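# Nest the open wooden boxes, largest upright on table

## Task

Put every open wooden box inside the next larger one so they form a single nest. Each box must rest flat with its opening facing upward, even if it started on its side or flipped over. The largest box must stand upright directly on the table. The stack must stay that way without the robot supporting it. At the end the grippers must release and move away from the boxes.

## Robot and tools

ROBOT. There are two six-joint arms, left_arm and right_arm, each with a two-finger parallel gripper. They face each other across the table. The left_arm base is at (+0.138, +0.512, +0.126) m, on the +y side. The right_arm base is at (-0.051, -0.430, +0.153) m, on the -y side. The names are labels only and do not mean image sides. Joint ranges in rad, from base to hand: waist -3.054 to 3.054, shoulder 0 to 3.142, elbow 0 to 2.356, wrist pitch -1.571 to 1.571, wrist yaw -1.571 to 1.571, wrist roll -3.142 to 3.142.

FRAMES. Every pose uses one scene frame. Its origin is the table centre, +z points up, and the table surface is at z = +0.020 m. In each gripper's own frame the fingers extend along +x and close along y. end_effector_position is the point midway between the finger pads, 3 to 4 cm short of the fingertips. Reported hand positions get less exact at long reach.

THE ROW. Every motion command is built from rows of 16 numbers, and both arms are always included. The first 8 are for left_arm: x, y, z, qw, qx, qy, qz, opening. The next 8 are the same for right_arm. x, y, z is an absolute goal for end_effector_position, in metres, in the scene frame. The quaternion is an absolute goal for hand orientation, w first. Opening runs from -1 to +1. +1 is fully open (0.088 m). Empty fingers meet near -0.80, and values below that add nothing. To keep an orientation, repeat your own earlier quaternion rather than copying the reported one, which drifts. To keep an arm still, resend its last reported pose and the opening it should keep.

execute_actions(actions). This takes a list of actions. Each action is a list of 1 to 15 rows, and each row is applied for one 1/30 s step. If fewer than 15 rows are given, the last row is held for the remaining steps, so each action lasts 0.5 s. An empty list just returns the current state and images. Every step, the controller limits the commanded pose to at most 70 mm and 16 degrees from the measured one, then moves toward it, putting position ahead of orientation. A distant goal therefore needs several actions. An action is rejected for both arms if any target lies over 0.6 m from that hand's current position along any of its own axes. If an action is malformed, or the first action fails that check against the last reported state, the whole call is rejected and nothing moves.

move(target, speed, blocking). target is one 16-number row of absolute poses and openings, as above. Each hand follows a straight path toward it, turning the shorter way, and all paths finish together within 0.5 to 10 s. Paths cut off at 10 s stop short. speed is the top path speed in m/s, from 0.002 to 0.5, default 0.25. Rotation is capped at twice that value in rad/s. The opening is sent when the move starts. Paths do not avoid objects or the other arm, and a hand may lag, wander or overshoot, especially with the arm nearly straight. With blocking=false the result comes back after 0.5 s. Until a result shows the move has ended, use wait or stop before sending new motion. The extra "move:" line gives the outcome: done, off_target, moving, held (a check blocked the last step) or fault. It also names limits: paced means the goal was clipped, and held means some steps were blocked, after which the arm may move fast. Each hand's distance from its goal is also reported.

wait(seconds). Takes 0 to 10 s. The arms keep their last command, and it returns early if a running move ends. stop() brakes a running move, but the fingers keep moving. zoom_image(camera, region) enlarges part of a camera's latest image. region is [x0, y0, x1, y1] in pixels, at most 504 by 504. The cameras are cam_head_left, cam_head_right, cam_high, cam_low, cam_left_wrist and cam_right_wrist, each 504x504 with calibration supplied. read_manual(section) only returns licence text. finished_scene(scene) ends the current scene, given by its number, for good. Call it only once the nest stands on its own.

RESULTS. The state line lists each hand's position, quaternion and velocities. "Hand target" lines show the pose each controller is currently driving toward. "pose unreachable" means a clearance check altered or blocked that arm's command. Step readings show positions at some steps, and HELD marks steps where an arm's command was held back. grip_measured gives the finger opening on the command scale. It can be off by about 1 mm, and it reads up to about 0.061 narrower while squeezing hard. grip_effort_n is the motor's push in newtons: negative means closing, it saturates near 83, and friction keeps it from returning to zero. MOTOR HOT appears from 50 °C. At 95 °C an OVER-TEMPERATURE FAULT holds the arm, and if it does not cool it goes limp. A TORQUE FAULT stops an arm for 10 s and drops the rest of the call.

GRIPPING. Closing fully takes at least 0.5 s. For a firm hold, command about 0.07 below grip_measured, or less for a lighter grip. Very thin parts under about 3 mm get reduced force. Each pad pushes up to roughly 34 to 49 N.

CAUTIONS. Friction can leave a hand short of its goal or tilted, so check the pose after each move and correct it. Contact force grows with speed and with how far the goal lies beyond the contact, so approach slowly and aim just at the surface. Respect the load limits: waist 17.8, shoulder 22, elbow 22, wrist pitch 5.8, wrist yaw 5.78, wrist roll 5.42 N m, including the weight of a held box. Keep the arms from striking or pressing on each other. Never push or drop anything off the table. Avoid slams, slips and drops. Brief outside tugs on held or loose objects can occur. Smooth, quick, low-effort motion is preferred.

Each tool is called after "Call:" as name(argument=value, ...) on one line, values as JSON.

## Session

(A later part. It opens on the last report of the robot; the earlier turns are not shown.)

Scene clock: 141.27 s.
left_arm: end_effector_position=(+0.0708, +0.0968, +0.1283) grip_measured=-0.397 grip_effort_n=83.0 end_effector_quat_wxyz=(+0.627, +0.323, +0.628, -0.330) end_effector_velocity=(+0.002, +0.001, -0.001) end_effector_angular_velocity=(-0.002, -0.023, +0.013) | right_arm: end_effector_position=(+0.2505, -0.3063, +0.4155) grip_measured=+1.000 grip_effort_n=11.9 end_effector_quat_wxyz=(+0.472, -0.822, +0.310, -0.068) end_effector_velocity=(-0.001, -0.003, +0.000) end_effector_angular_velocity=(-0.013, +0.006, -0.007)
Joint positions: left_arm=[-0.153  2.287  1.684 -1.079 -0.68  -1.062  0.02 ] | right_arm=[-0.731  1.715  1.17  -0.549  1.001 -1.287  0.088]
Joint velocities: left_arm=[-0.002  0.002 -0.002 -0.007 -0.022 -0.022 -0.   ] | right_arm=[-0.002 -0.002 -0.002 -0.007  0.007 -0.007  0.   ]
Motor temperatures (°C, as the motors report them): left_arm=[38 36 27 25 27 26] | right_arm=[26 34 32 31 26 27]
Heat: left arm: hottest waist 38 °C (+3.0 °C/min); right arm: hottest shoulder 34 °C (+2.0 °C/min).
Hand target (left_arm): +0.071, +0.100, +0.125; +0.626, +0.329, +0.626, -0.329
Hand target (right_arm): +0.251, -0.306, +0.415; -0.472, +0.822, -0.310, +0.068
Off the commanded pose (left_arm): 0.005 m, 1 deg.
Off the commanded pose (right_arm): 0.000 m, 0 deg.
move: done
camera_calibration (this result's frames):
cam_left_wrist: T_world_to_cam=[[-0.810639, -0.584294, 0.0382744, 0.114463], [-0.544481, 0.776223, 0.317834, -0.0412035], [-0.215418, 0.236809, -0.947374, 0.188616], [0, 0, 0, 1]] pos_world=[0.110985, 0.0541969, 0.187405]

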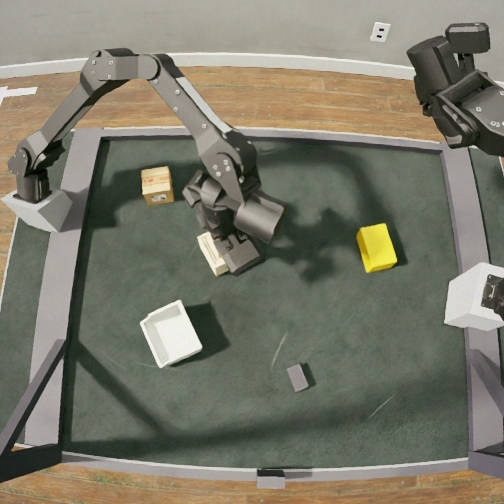

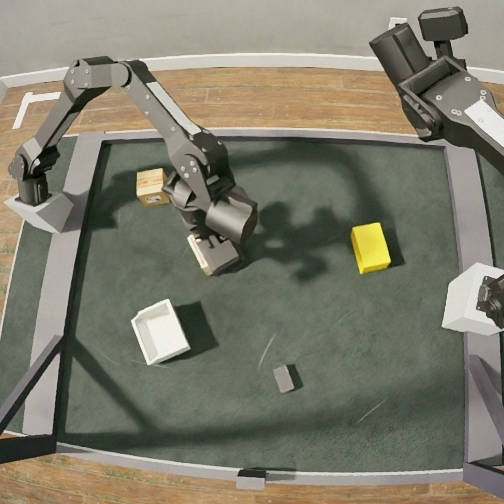

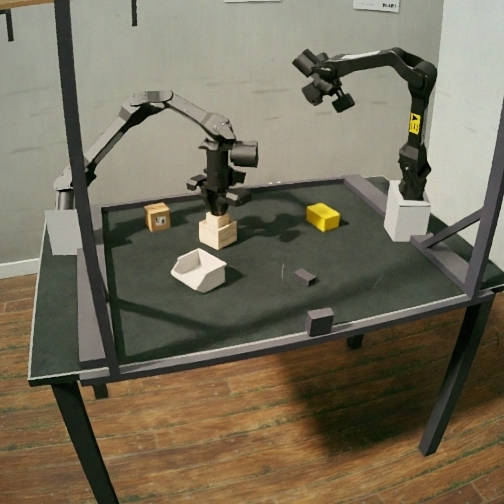

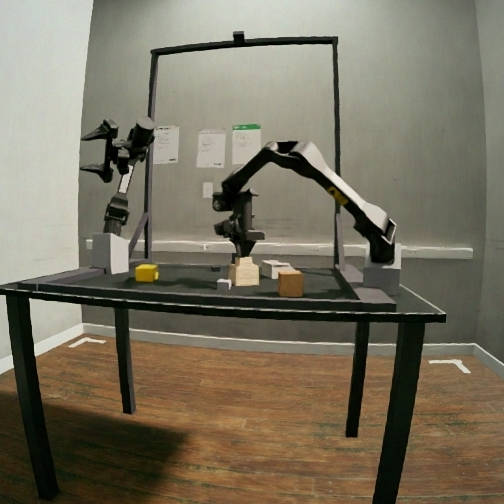

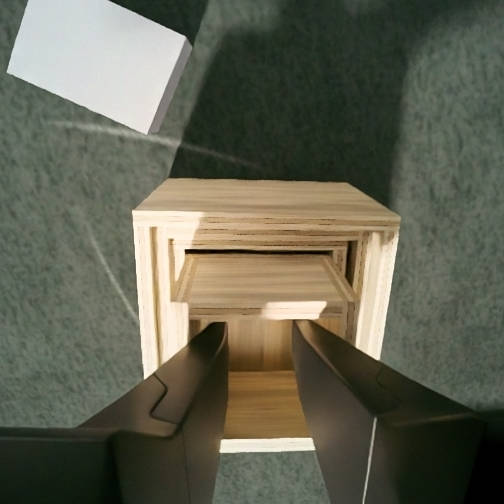

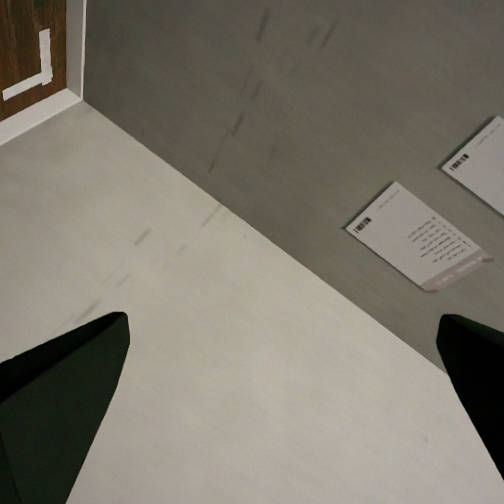

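Call:
move(target=[0.0706,0.0998,0.118,0.6258,0.3292,0.6258,-0.3292,-0.3,0.2505,-0.3063,0.4155,0.472,-0.822,0.310,-0.068,1.0], speed=0.005)

Call:
zoom_image(camera="cam_left_wrist", region=[120,170,400,350])

Scene clock: 143.73 s.
left_arm: end_effector_position=(+0.0708, +0.0966, +0.1231) grip_measured=-0.397 grip_effort_n=83.0 end_effector_quat_wxyz=(+0.627, +0.321, +0.628, -0.331) end_effector_velocity=(-0.000, +0.000, +0.000) end_effector_angular_velocity=(-0.006, -0.005, +0.007) | right_arm: end_effector_position=(+0.2505, -0.3063, +0.4155) grip_measured=+1.000 grip_effort_n=12.3 end_effector_quat_wxyz=(+0.472, -0.822, +0.310, -0.068) end_effector_velocity=(+0.000, -0.002, -0.003) end_effector_angular_velocity=(+0.005, +0.022, +0.007)
Joint positions: left_arm=[-0.145  2.287  1.668 -1.053 -0.68  -1.052  0.02 ] | right_arm=[-0.731  1.715  1.17  -0.549  1.001 -1.287  0.088]
Joint velocities: left_arm=[-0.002 -0.002 -0.007  0.007 -0.007 -0.007 -0.   ] | right_arm=[-0.007 -0.002 -0.002 -0.007 -0.022 -0.007  0.   ]
Motor temperatures (°C, as the motors report them): left_arm=[39 36 27 25 27 26] | right_arm=[26 34 32 31 26 27]
Heat: left arm: hottest waist 39 °C (+4.0 °C/min); right arm: hottest shoulder 34 °C (+2.0 °C/min).
Hand target (left_arm): +0.071, +0.100, +0.118; +0.626, +0.329, +0.626, -0.329
Hand target (right_arm): +0.251, -0.306, +0.415; -0.472, +0.822, -0.310, +0.068
Off the commanded pose (left_arm): 0.006 m, 1 deg.
Off the commanded pose (right_arm): 0.000 m, 0 deg.
move: done
camera_calibration (this result's frames):
cam_left_wrist: T_world_to_cam=[[-0.809183, -0.586115, 0.0411381, 0.114288], [-0.545769, 0.775721, 0.316848, -0.039156], [-0.217621, 0.233936, -0.947584, 0.184239], [0, 0, 0, 1]] pos_world=[0.111204, 0.0542601, 0.182287]

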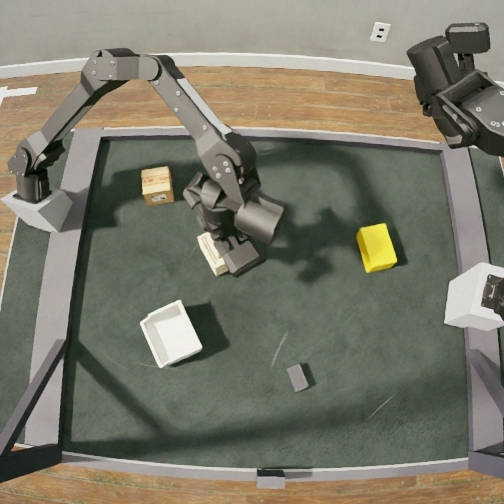

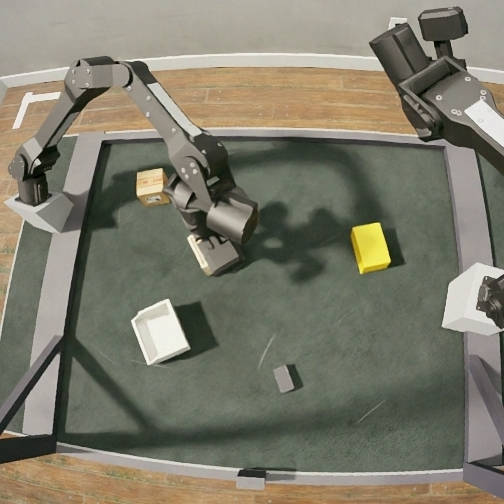

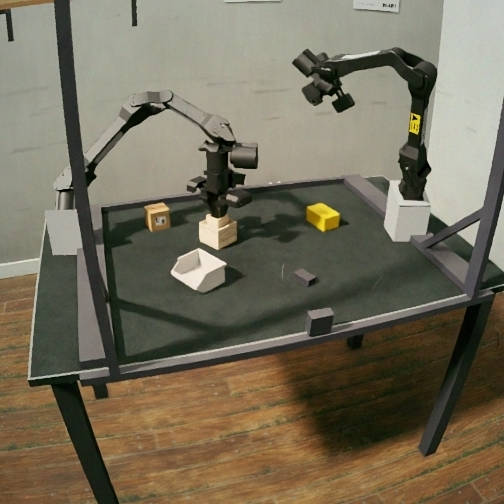

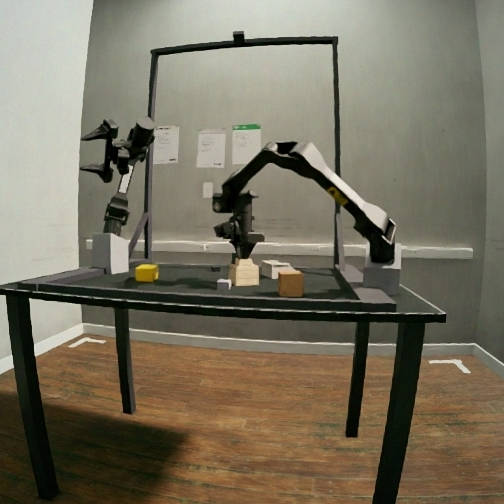

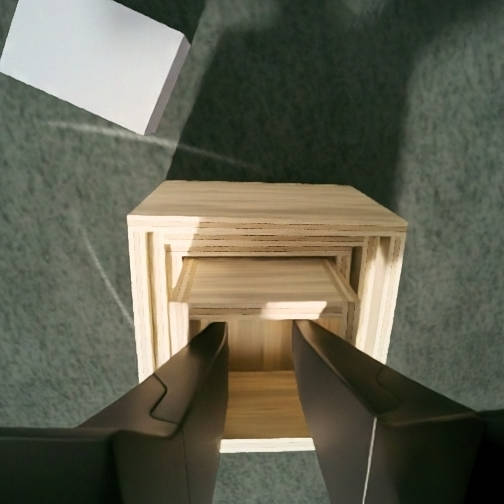

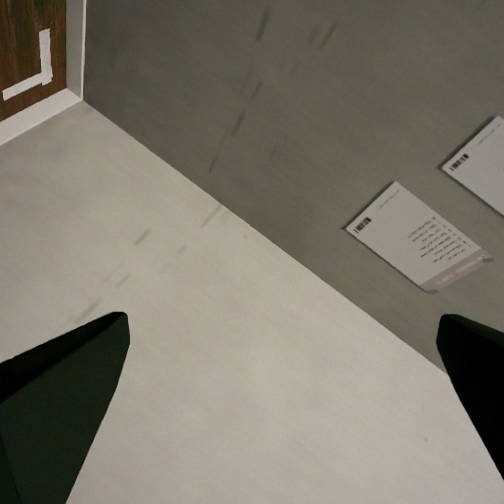

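Region (120, 170, 400, 350) of cam_left_wrist's 504x504 image, scaled by 1.800, with more detail than that image has; it fills the top 324 rows of this view, and the rest is white.

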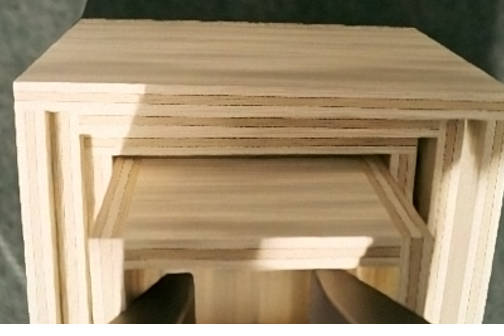

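It's entering. Continue descending.

Call:
move(target=[0.0706,0.0998,0.100,0.6258,0.3292,0.6258,-0.3292,-0.3,0.2505,-0.3063,0.4155,0.472,-0.822,0.310,-0.068,1.0], speed=0.015)

Scene clock: 145.57 s.
left_arm: end_effector_position=(+0.0721, +0.0955, +0.1087) grip_measured=-0.397 grip_effort_n=83.0 end_effector_quat_wxyz=(+0.627, +0.317, +0.629, -0.332) end_effector_velocity=(+0.002, +0.000, -0.001) end_effector_angular_velocity=(-0.003, -0.006, +0.011) | right_arm: end_effector_position=(+0.2505, -0.3063, +0.4155) grip_measured=+1.000 grip_effort_n=12.3 end_effector_quat_wxyz=(+0.472, -0.822, +0.310, -0.068) end_effector_velocity=(-0.002, +0.000, -0.006) end_effector_angular_velocity=(-0.009, +0.038, +0.011)
Joint positions: left_arm=[-0.12   2.288  1.628 -0.981 -0.681 -1.017  0.02 ] | right_arm=[-0.731  1.715  1.17  -0.549  1.001 -1.287  0.088]
Joint velocities: left_arm=[ 0.002 -0.002 -0.007  0.007 -0.007 -0.007 -0.   ] | right_arm=[ 0.002 -0.002 -0.007 -0.022 -0.022 -0.007  0.   ]
Motor temperatures (°C, as the motors report them): left_arm=[39 36 27 25 27 26] | right_arm=[26 34 33 31 26 27]
Heat: left arm: hottest waist 39 °C (+4.0 °C/min); right arm: hottest shoulder 34 °C (+2.0 °C/min).
Hand target (left_arm): +0.071, +0.100, +0.100; +0.626, +0.329, +0.626, -0.329
Hand target (right_arm): +0.251, -0.306, +0.415; -0.472, +0.822, -0.310, +0.068
Off the commanded pose (left_arm): 0.010 m, 2 deg.
Off the commanded pose (right_arm): 0.000 m, 0 deg.
move: off_target (left_arm)
camera_calibration (this result's frames):
cam_left_wrist: T_world_to_cam=[[-0.806785, -0.588854, 0.0484656, 0.114574], [-0.547272, 0.775685, 0.314333, -0.0326221], [-0.22269, 0.227075, -0.948075, 0.172137], [0, 0, 0, 1]] pos_world=[0.112917, 0.0536839, 0.1679]

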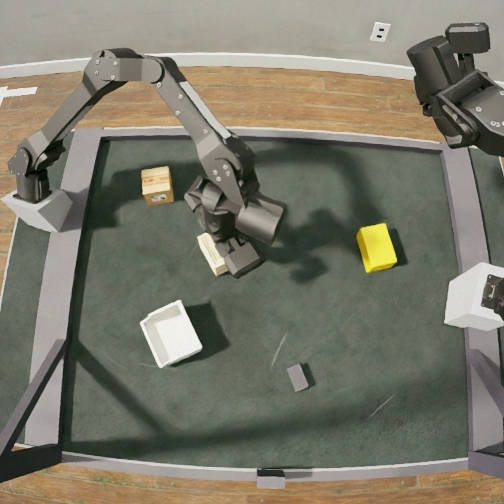

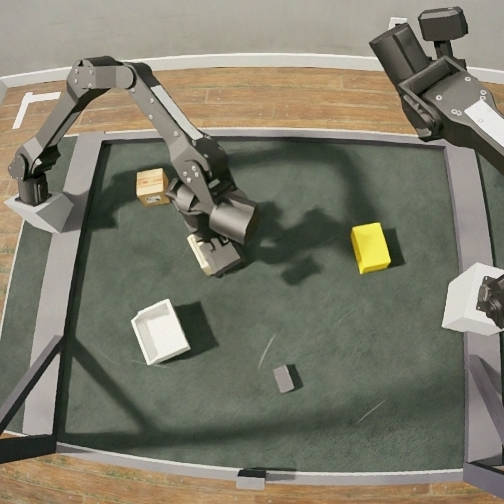

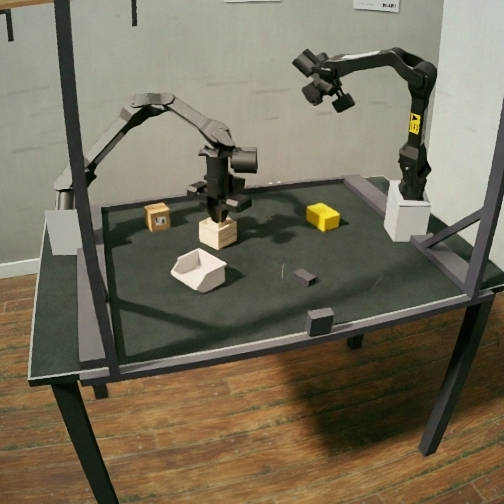

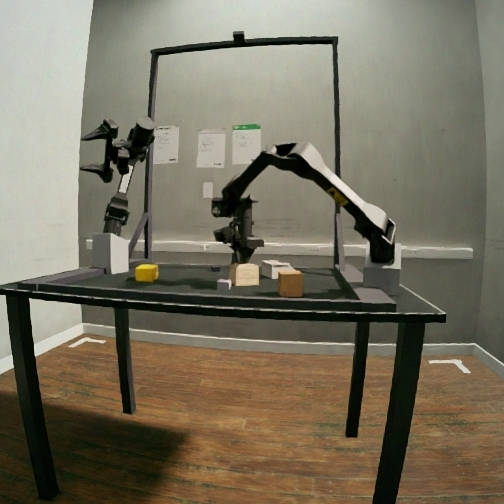

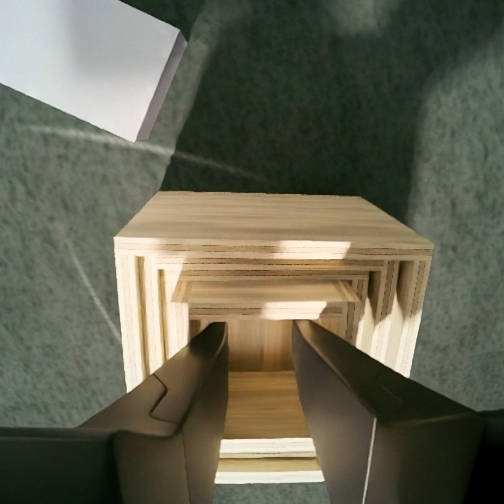

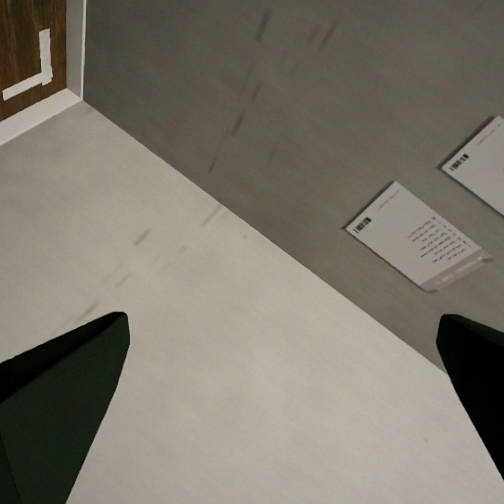

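Call:
move(target=[0.0700,0.1010,0.086,0.6258,0.3292,0.6258,-0.3292,-0.3,0.2505,-0.3063,0.4155,0.472,-0.822,0.310,-0.068,1.0], speed=0.015)

Scene clock: 147.40 s.
left_arm: end_effector_position=(+0.0718, +0.0953, +0.0952) grip_measured=-0.397 grip_effort_n=83.0 end_effector_quat_wxyz=(+0.629, +0.315, +0.629, -0.332) end_effector_velocity=(+0.000, -0.001, +0.001) end_effector_angular_velocity=(-0.009, -0.004, +0.010) | right_arm: end_effector_position=(+0.2505, -0.3063, +0.4155) grip_measured=+1.000 grip_effort_n=11.9 end_effector_quat_wxyz=(+0.472, -0.822, +0.310, -0.068) end_effector_velocity=(-0.001, -0.001, -0.001) end_effector_angular_velocity=(-0.005, +0.014, +0.002)
Joint positions: left_arm=[-0.1    2.297  1.597 -0.922 -0.684 -0.992  0.02 ] | right_arm=[-0.731  1.715  1.17  -0.549  1.001 -1.287  0.088]
Joint velocities: left_arm=[-0.002 -0.002 -0.002  0.007 -0.007 -0.007 -0.   ] | right_arm=[-0.002 -0.002 -0.002 -0.007 -0.007 -0.007  0.   ]
Motor temperatures (°C, as the motors report them): left_arm=[39 36 27 25 27 26] | right_arm=[26 34 33 31 26 27]
Heat: left arm: hottest waist 39 °C (+4.1 °C/min); right arm: hottest shoulder 34 °C (+1.0 °C/min).
Hand target (left_arm): +0.070, +0.101, +0.086; +0.626, +0.329, +0.626, -0.329
Hand target (right_arm): +0.251, -0.306, +0.415; -0.472, +0.822, -0.310, +0.068
Off the commanded pose (left_arm): 0.011 m, 2 deg.
Off the commanded pose (right_arm): 0.000 m, 0 deg.
move: off_target (left_arm)
camera_calibration (this result's frames):
cam_left_wrist: T_world_to_cam=[[-0.804987, -0.591145, 0.0504354, 0.114746], [-0.549779, 0.775202, 0.311136, -0.0278662], [-0.223024, 0.222732, -0.949026, 0.159894], [0, 0, 0, 1]] pos_world=[0.112709, 0.0538199, 0.154627]

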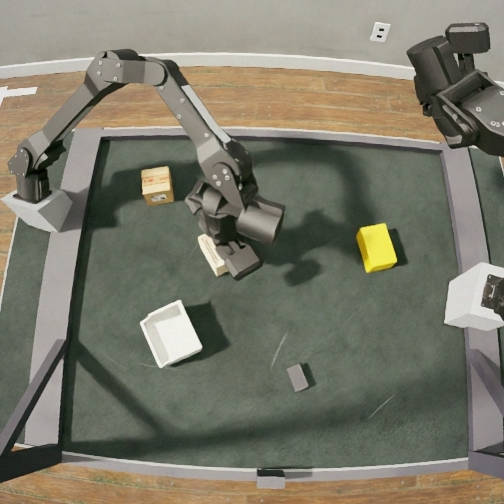

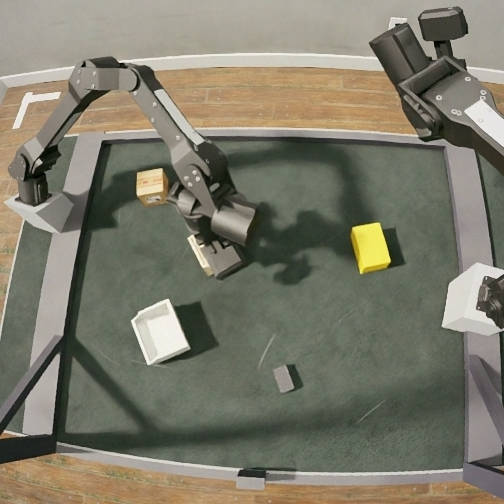

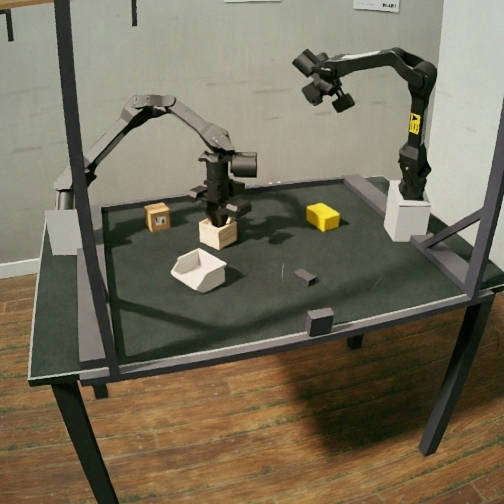

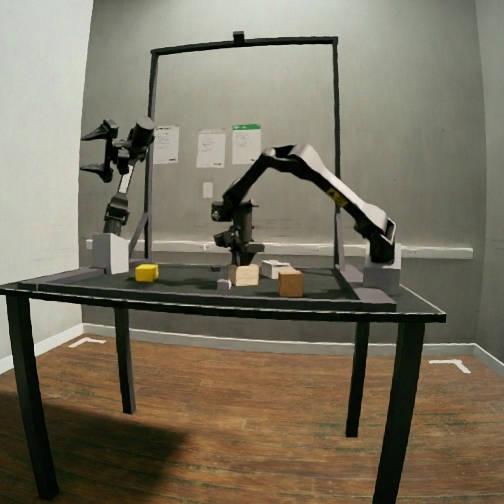

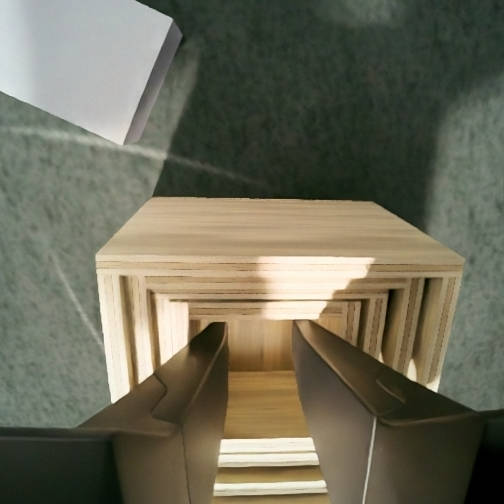

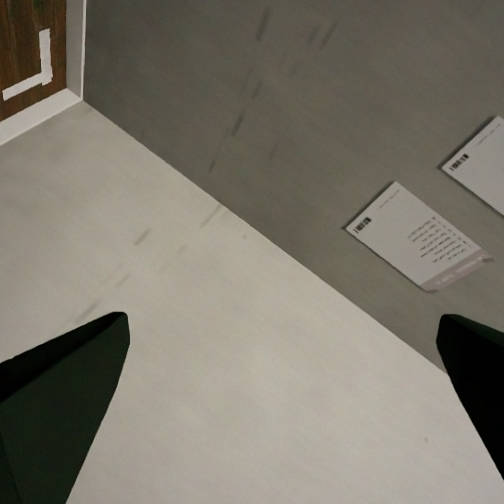

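Call:
move(target=[0.0700,0.1005,0.081,0.6258,0.3292,0.6258,-0.3292,-0.3,0.2505,-0.3063,0.4155,0.472,-0.822,0.310,-0.068,1.0], speed=0.01)

Call:
zoom_image(camera="cam_left_wrist", region=[90,230,470,504])

Scene clock: 149.23 s.
left_arm: end_effector_position=(+0.0719, +0.0945, +0.0915) grip_measured=-0.397 grip_effort_n=83.0 end_effector_quat_wxyz=(+0.629, +0.314, +0.629, -0.333) end_effector_velocity=(+0.003, -0.000, +0.004) end_effector_angular_velocity=(-0.010, -0.020, +0.001) | right_arm: end_effector_position=(+0.2505, -0.3063, +0.4155) grip_measured=+1.000 grip_effort_n=11.9 end_effector_quat_wxyz=(+0.472, -0.822, +0.310, -0.068) end_effector_velocity=(-0.000, -0.001, +0.005) end_effector_angular_velocity=(-0.012, -0.005, +0.001)
Joint positions: left_arm=[-0.094  2.3    1.591 -0.904 -0.684 -0.982  0.02 ] | right_arm=[-0.731  1.715  1.17  -0.549  1.001 -1.287  0.088]
Joint velocities: left_arm=[-0.007 -0.007 -0.002 -0.007 -0.022 -0.007 -0.   ] | right_arm=[-0.002 -0.007  0.002  0.007  0.007 -0.022  0.   ]
Motor temperatures (°C, as the motors report them): left_arm=[39 36 27 25 27 26] | right_arm=[26 34 33 31 26 27]
Heat: left arm: hottest waist 39 °C (+3.0 °C/min); right arm: hottest shoulder 34 °C (+1.0 °C/min).
Hand target (left_arm): +0.070, +0.101, +0.081; +0.626, +0.329, +0.626, -0.329
Hand target (right_arm): +0.251, -0.306, +0.415; -0.472, +0.822, -0.310, +0.068
Off the commanded pose (left_arm): 0.012 m, 2 deg.
Off the commanded pose (right_arm): 0.000 m, 0 deg.
move: off_target (left_arm)
camera_calibration (this result's frames):
cam_left_wrist: T_world_to_cam=[[-0.805062, -0.590874, 0.0523736, 0.114403], [-0.549288, 0.775902, 0.310256, -0.0260793], [-0.223959, 0.221007, -0.949209, 0.156798], [0, 0, 0, 1]] pos_world=[0.112893, 0.0531795, 0.150933]

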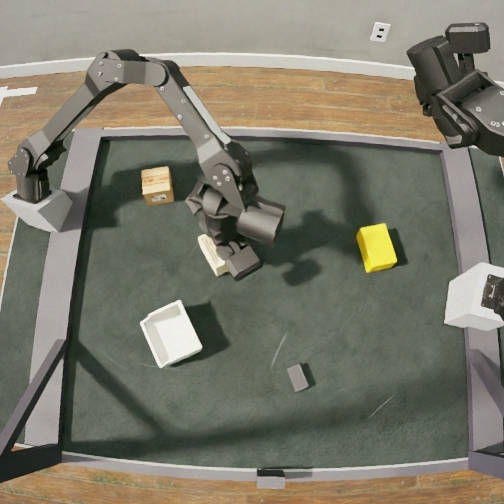

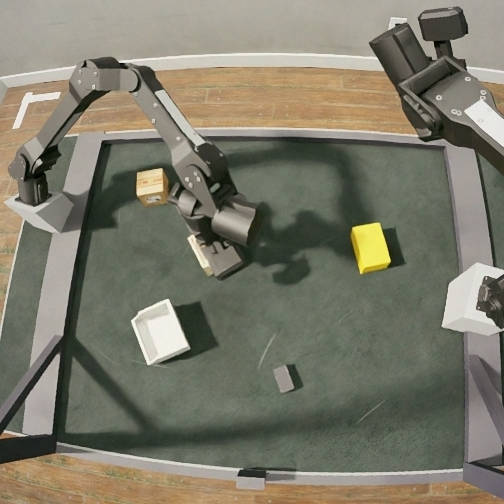

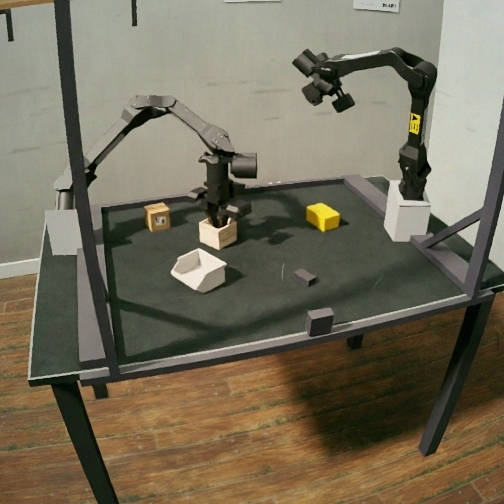

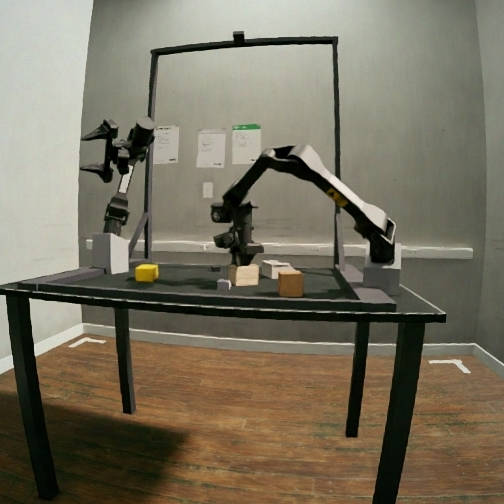

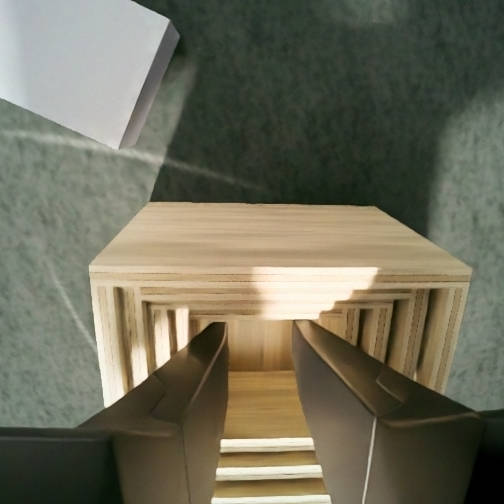

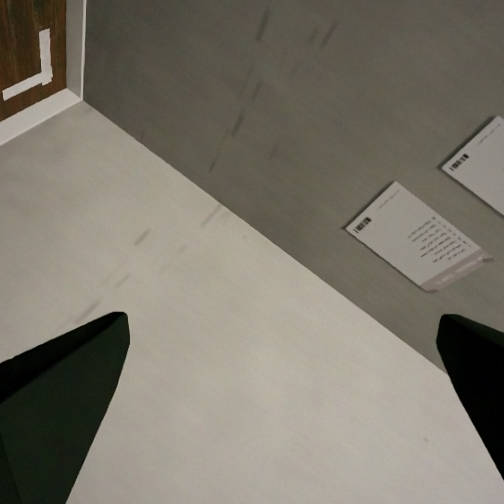

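Region (90, 230, 470, 504) of cam_left_wrist's 504x504 image, scaled by 1.326, with more detail than that image has; it fills the top 363 rows of this view, and the rest is white.

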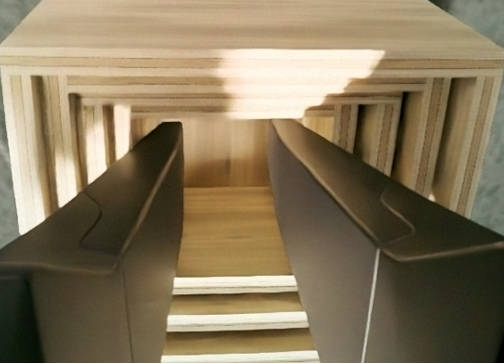

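Call:
move(target=[0.0700,0.1005,0.083,0.6258,0.3292,0.6258,-0.3292,-0.75,0.2505,-0.3063,0.4155,0.472,-0.822,0.310,-0.068,1.0], speed=0.01)

Call:
move(target=[0.0705,0.0985,0.16,0.6258,0.3292,0.6258,-0.3292,-0.75,0.2505,-0.3063,0.4155,0.472,-0.822,0.310,-0.068,1.0], speed=0.08)

Scene clock: 151.13 s.
left_arm: end_effector_position=(+0.0719, +0.0950, +0.0911) grip_measured=-0.747 grip_effort_n=-16.0 end_effector_quat_wxyz=(+0.629, +0.316, +0.628, -0.333) end_effector_velocity=(-0.002, +0.003, -0.001) end_effector_angular_velocity=(+0.010, +0.004, -0.002) | right_arm: end_effector_position=(+0.2505, -0.3063, +0.4155) grip_measured=+1.000 grip_effort_n=12.3 end_effector_quat_wxyz=(+0.472, -0.822, +0.310, -0.068) end_effector_velocity=(-0.002, -0.002, -0.003) end_effector_angular_velocity=(-0.013, +0.026, -0.002)
Joint positions: left_arm=[-0.094  2.301  1.591 -0.906 -0.685 -0.982  0.002] | right_arm=[-0.731  1.715  1.17  -0.549  1.001 -1.287  0.088]
Joint velocities: left_arm=[-0.002  0.002 -0.002 -0.007  0.007 -0.007 -0.   ] | right_arm=[-0.002 -0.002 -0.002 -0.022 -0.007 -0.007  0.   ]
Motor temperatures (°C, as the motors report them): left_arm=[39 36 27 25 27 26] | right_arm=[26 34 33 31 26 27]
Heat: left arm: hottest waist 39 °C (+3.0 °C/min); right arm: hottest shoulder 34 °C (+1.0 °C/min).
Hand target (left_arm): +0.070, +0.101, +0.083; +0.626, +0.329, +0.626, -0.329
Hand target (right_arm): +0.251, -0.306, +0.415; -0.472, +0.822, -0.310, +0.068
Off the commanded pose (left_arm): 0.010 m, 2 deg.
Off the commanded pose (right_arm): 0.000 m, 0 deg.
move: off_target (left_arm)
camera_calibration (this result's frames):
cam_left_wrist: T_world_to_cam=[[-0.806287, -0.589429, 0.0497489, 0.114917], [-0.548414, 0.776396, 0.310567, -0.026429], [-0.221682, 0.223123, -0.949249, 0.156003], [0, 0, 0, 1]] pos_world=[0.112745, 0.0534469, 0.150577]

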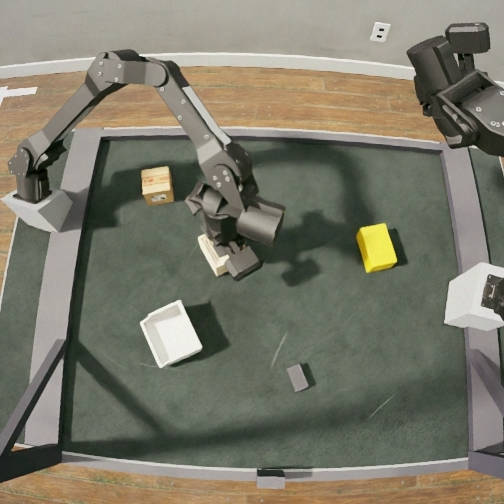

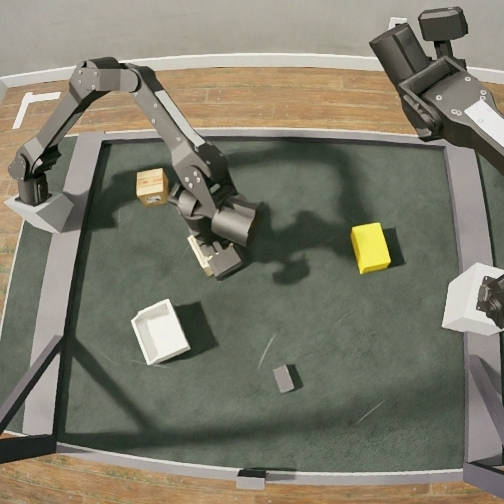

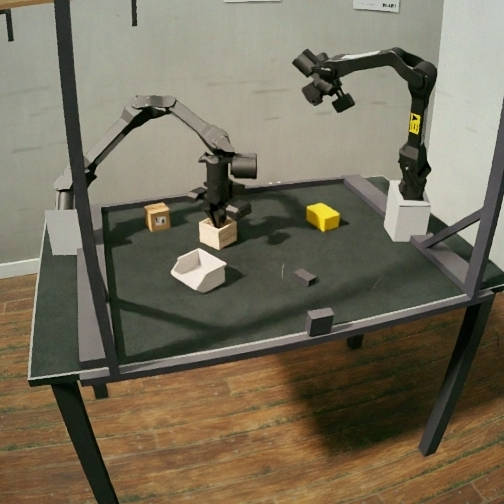

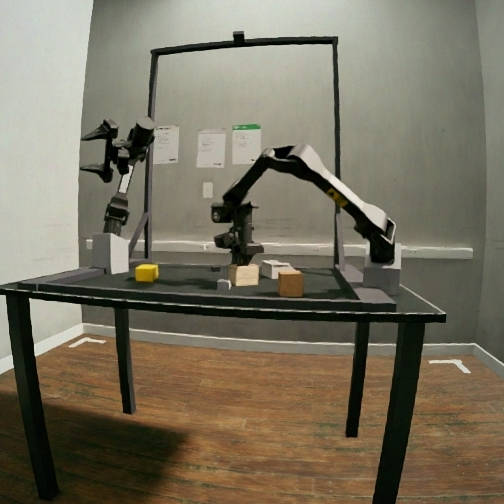

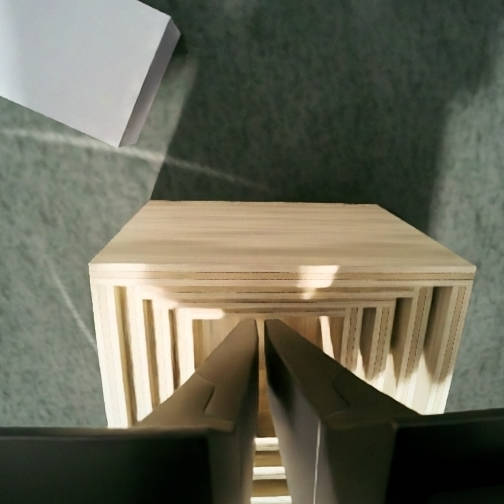

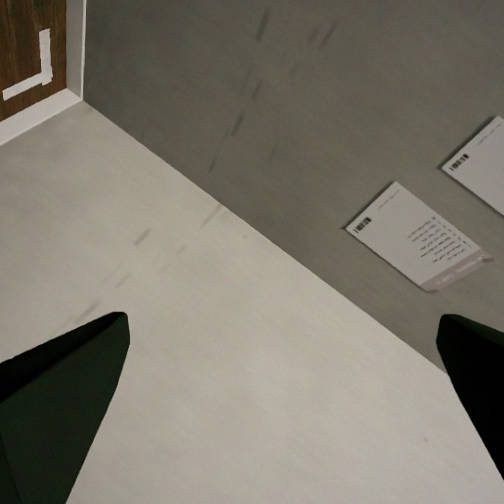

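Scene clock: 152.37 s.
left_arm: end_effector_position=(+0.0685, +0.1015, +0.1547) grip_measured=-0.747 grip_effort_n=-15.6 end_effector_quat_wxyz=(+0.624, +0.339, +0.622, -0.329) end_effector_velocity=(-0.000, +0.004, +0.000) end_effector_angular_velocity=(+0.017, -0.002, -0.008) | right_arm: end_effector_position=(+0.2505, -0.3063, +0.4155) grip_measured=+1.000 grip_effort_n=11.9 end_effector_quat_wxyz=(+0.472, -0.822, +0.310, -0.068) end_effector_velocity=(+0.001, -0.002, +0.000) end_effector_angular_velocity=(+0.016, -0.007, -0.002)
Joint positions: left_arm=[-0.201  2.295  1.768 -1.224 -0.677 -1.118  0.002] | right_arm=[-0.731  1.715  1.17  -0.549  1.001 -1.287  0.088]
Joint velocities: left_arm=[-0.002  0.002  0.002 -0.022  0.007 -0.007 -0.   ] | right_arm=[-0.007 -0.002 -0.002  0.007 -0.007  0.007  0.   ]
Motor temperatures (°C, as the motors report them): left_arm=[39 36 27 25 27 26] | right_arm=[26 34 33 31 26 27]
Heat: left arm: hottest waist 39 °C (+3.0 °C/min); right arm: hottest shoulder 34 °C (+1.0 °C/min).
Hand target (left_arm): +0.071, +0.099, +0.160; +0.626, +0.329, +0.626, -0.329
Hand target (right_arm): +0.251, -0.306, +0.415; -0.472, +0.822, -0.310, +0.068
Off the commanded pose (left_arm): 0.006 m, 1 deg.
Off the commanded pose (right_arm): 0.000 m, 0 deg.
move: done
camera_calibration (this result's frames):
cam_left_wrist: T_world_to_cam=[[-0.825336, -0.56445, 0.0147379, 0.117068], [-0.52996, 0.783384, 0.324733, -0.0572958], [-0.194841, 0.260203, -0.945691, 0.207962], [0, 0, 0, 1]] pos_world=[0.106776, 0.0568511, 0.213549]

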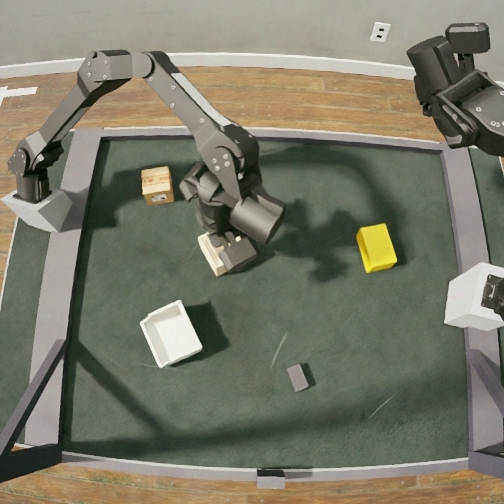

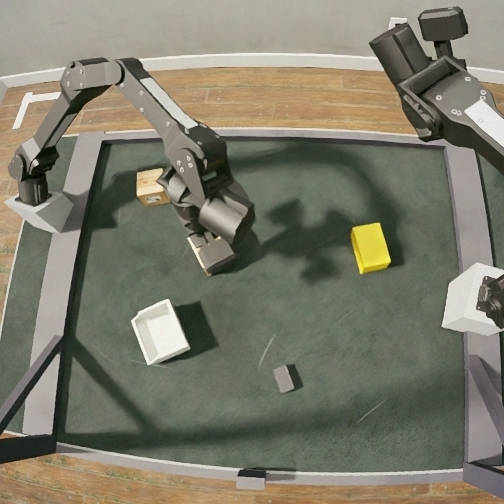

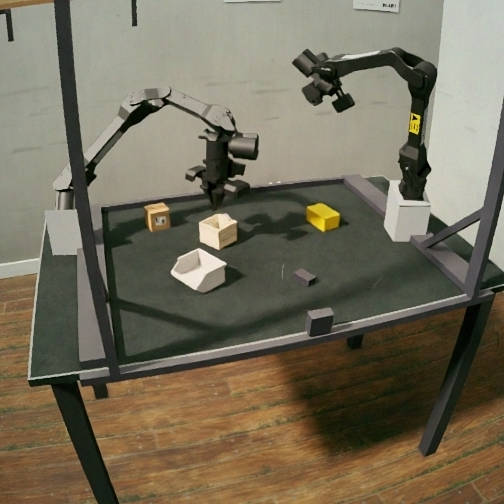

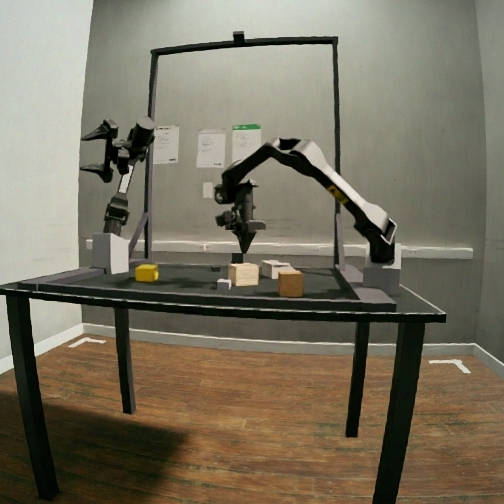

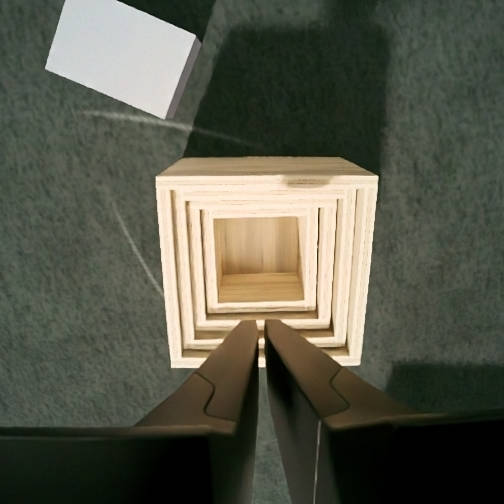

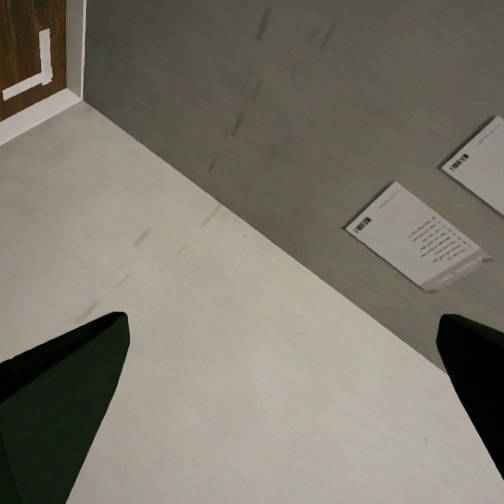

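Call:
zoom_image(camera="cam_left_wrist", region=[140,140,400,380])

Call:
move(target=[0.10,0.25,0.24,0.6258,0.3292,0.6258,-0.3292,-0.75,0.2505,-0.3063,0.4155,0.472,-0.822,0.310,-0.068,1.0], speed=0.25)

Region (140, 140, 400, 380) of cam_left_wrist's 504x504 image, scaled by 1.938, with more detail than that image has; it fills the top 465 rows of this view, and the rest is white.

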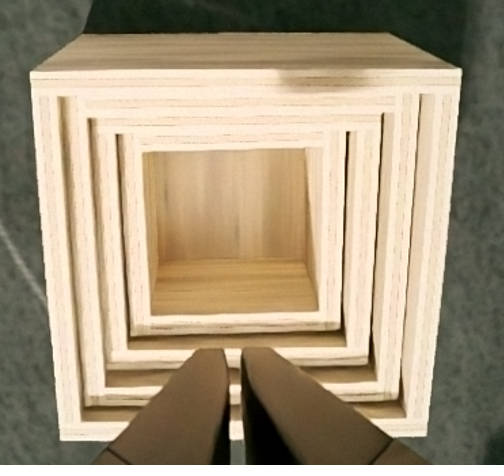

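Scene clock: 153.67 s.
left_arm: end_effector_position=(+0.0974, +0.2468, +0.2396) grip_measured=-0.747 grip_effort_n=-16.0 end_effector_quat_wxyz=(+0.626, +0.329, +0.625, -0.331) end_effector_velocity=(+0.002, +0.001, +0.003) end_effector_angular_velocity=(-0.011, -0.002, +0.018) | right_arm: end_effector_position=(+0.2505, -0.3063, +0.4155) grip_measured=+1.000 grip_effort_n=12.3 end_effector_quat_wxyz=(+0.472, -0.822, +0.310, -0.068) end_effector_velocity=(-0.002, -0.003, +0.001) end_effector_angular_velocity=(-0.018, +0.014, -0.010)
Joint positions: left_arm=[-0.501  1.826  1.292 -1.412 -0.595 -1.48   0.002] | right_arm=[-0.731  1.715  1.17  -0.549  1.001 -1.287  0.088]
Joint velocities: left_arm=[-0.007 -0.012 -0.002 -0.007 -0.007 -0.022 -0.   ] | right_arm=[-0.002 -0.002  0.002 -0.022  0.007 -0.007  0.   ]
Motor temperatures (°C, as the motors report them): left_arm=[39 36 27 25 27 26] | right_arm=[26 34 33 31 26 27]
Heat: left arm: hottest waist 39 °C (+3.0 °C/min); right arm: hottest shoulder 34 °C (+1.0 °C/min).
Hand target (left_arm): +0.099, +0.250, +0.240; +0.626, +0.329, +0.626, -0.329
Hand target (right_arm): +0.251, -0.306, +0.415; -0.472, +0.822, -0.310, +0.068
Off the commanded pose (left_arm): 0.004 m, 0 deg.
Off the commanded pose (right_arm): 0.000 m, 0 deg.
move: done
camera_calibration (this result's frames):
cam_left_wrist: T_world_to_cam=[[-0.816689, -0.576285, 0.0302343, 0.220018], [-0.53843, 0.779798, 0.319388, -0.18035], [-0.207635, 0.244561, -0.947142, 0.261562], [0, 0, 0, 1]] pos_world=[0.13689, 0.203461, 0.298685]

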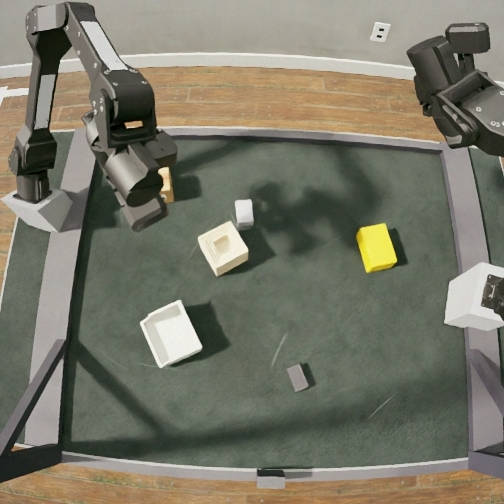

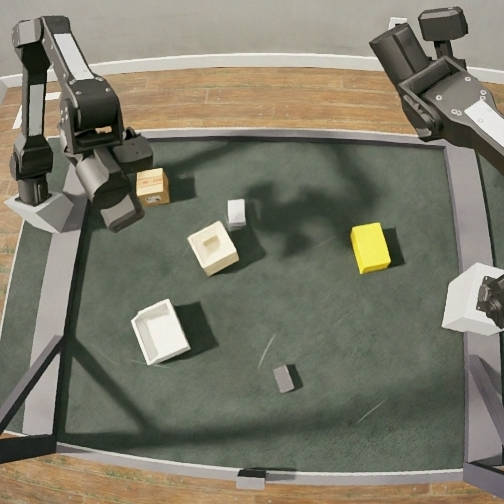

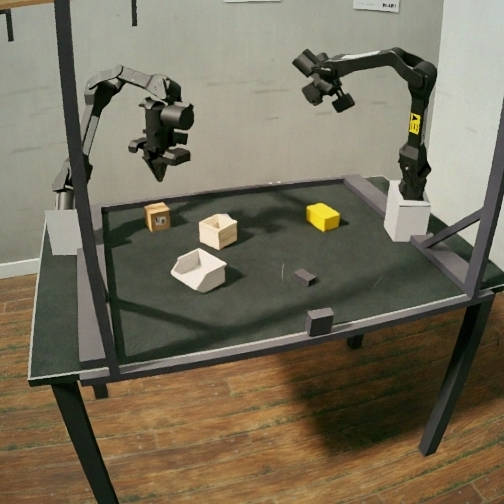

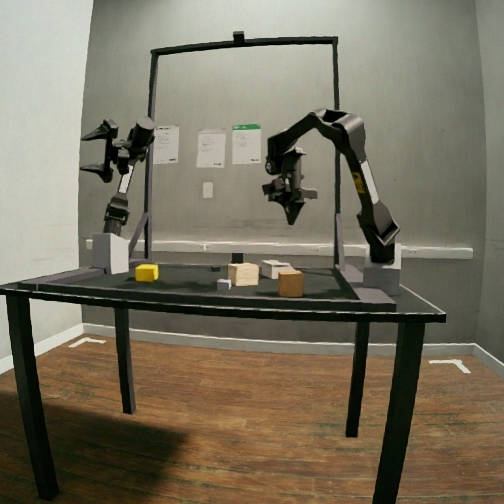

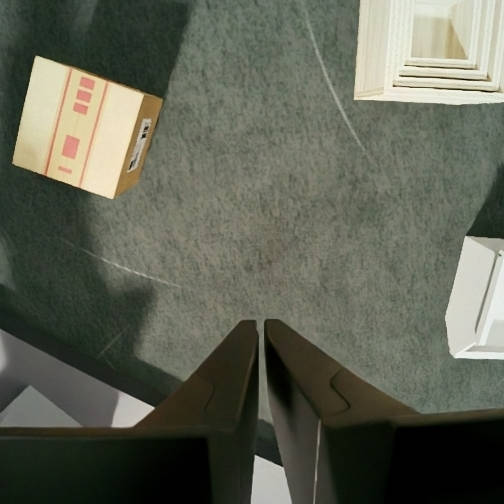

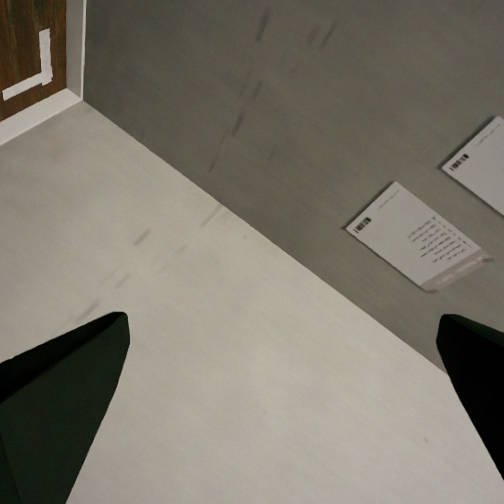

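Call:
zoom_image(camera="cam_high", region=[170,190,270,270])

Region (170, 190, 270, 270) of cam_high's 504x504 image, scaled by 5.040, with more detail than that image has; it fills the top 403 rows of this view, and the rest is white.

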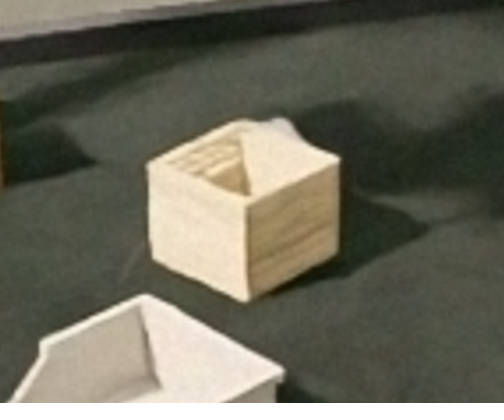

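Call:
finished_scene(scene=1)

The scene is finished: the task was done.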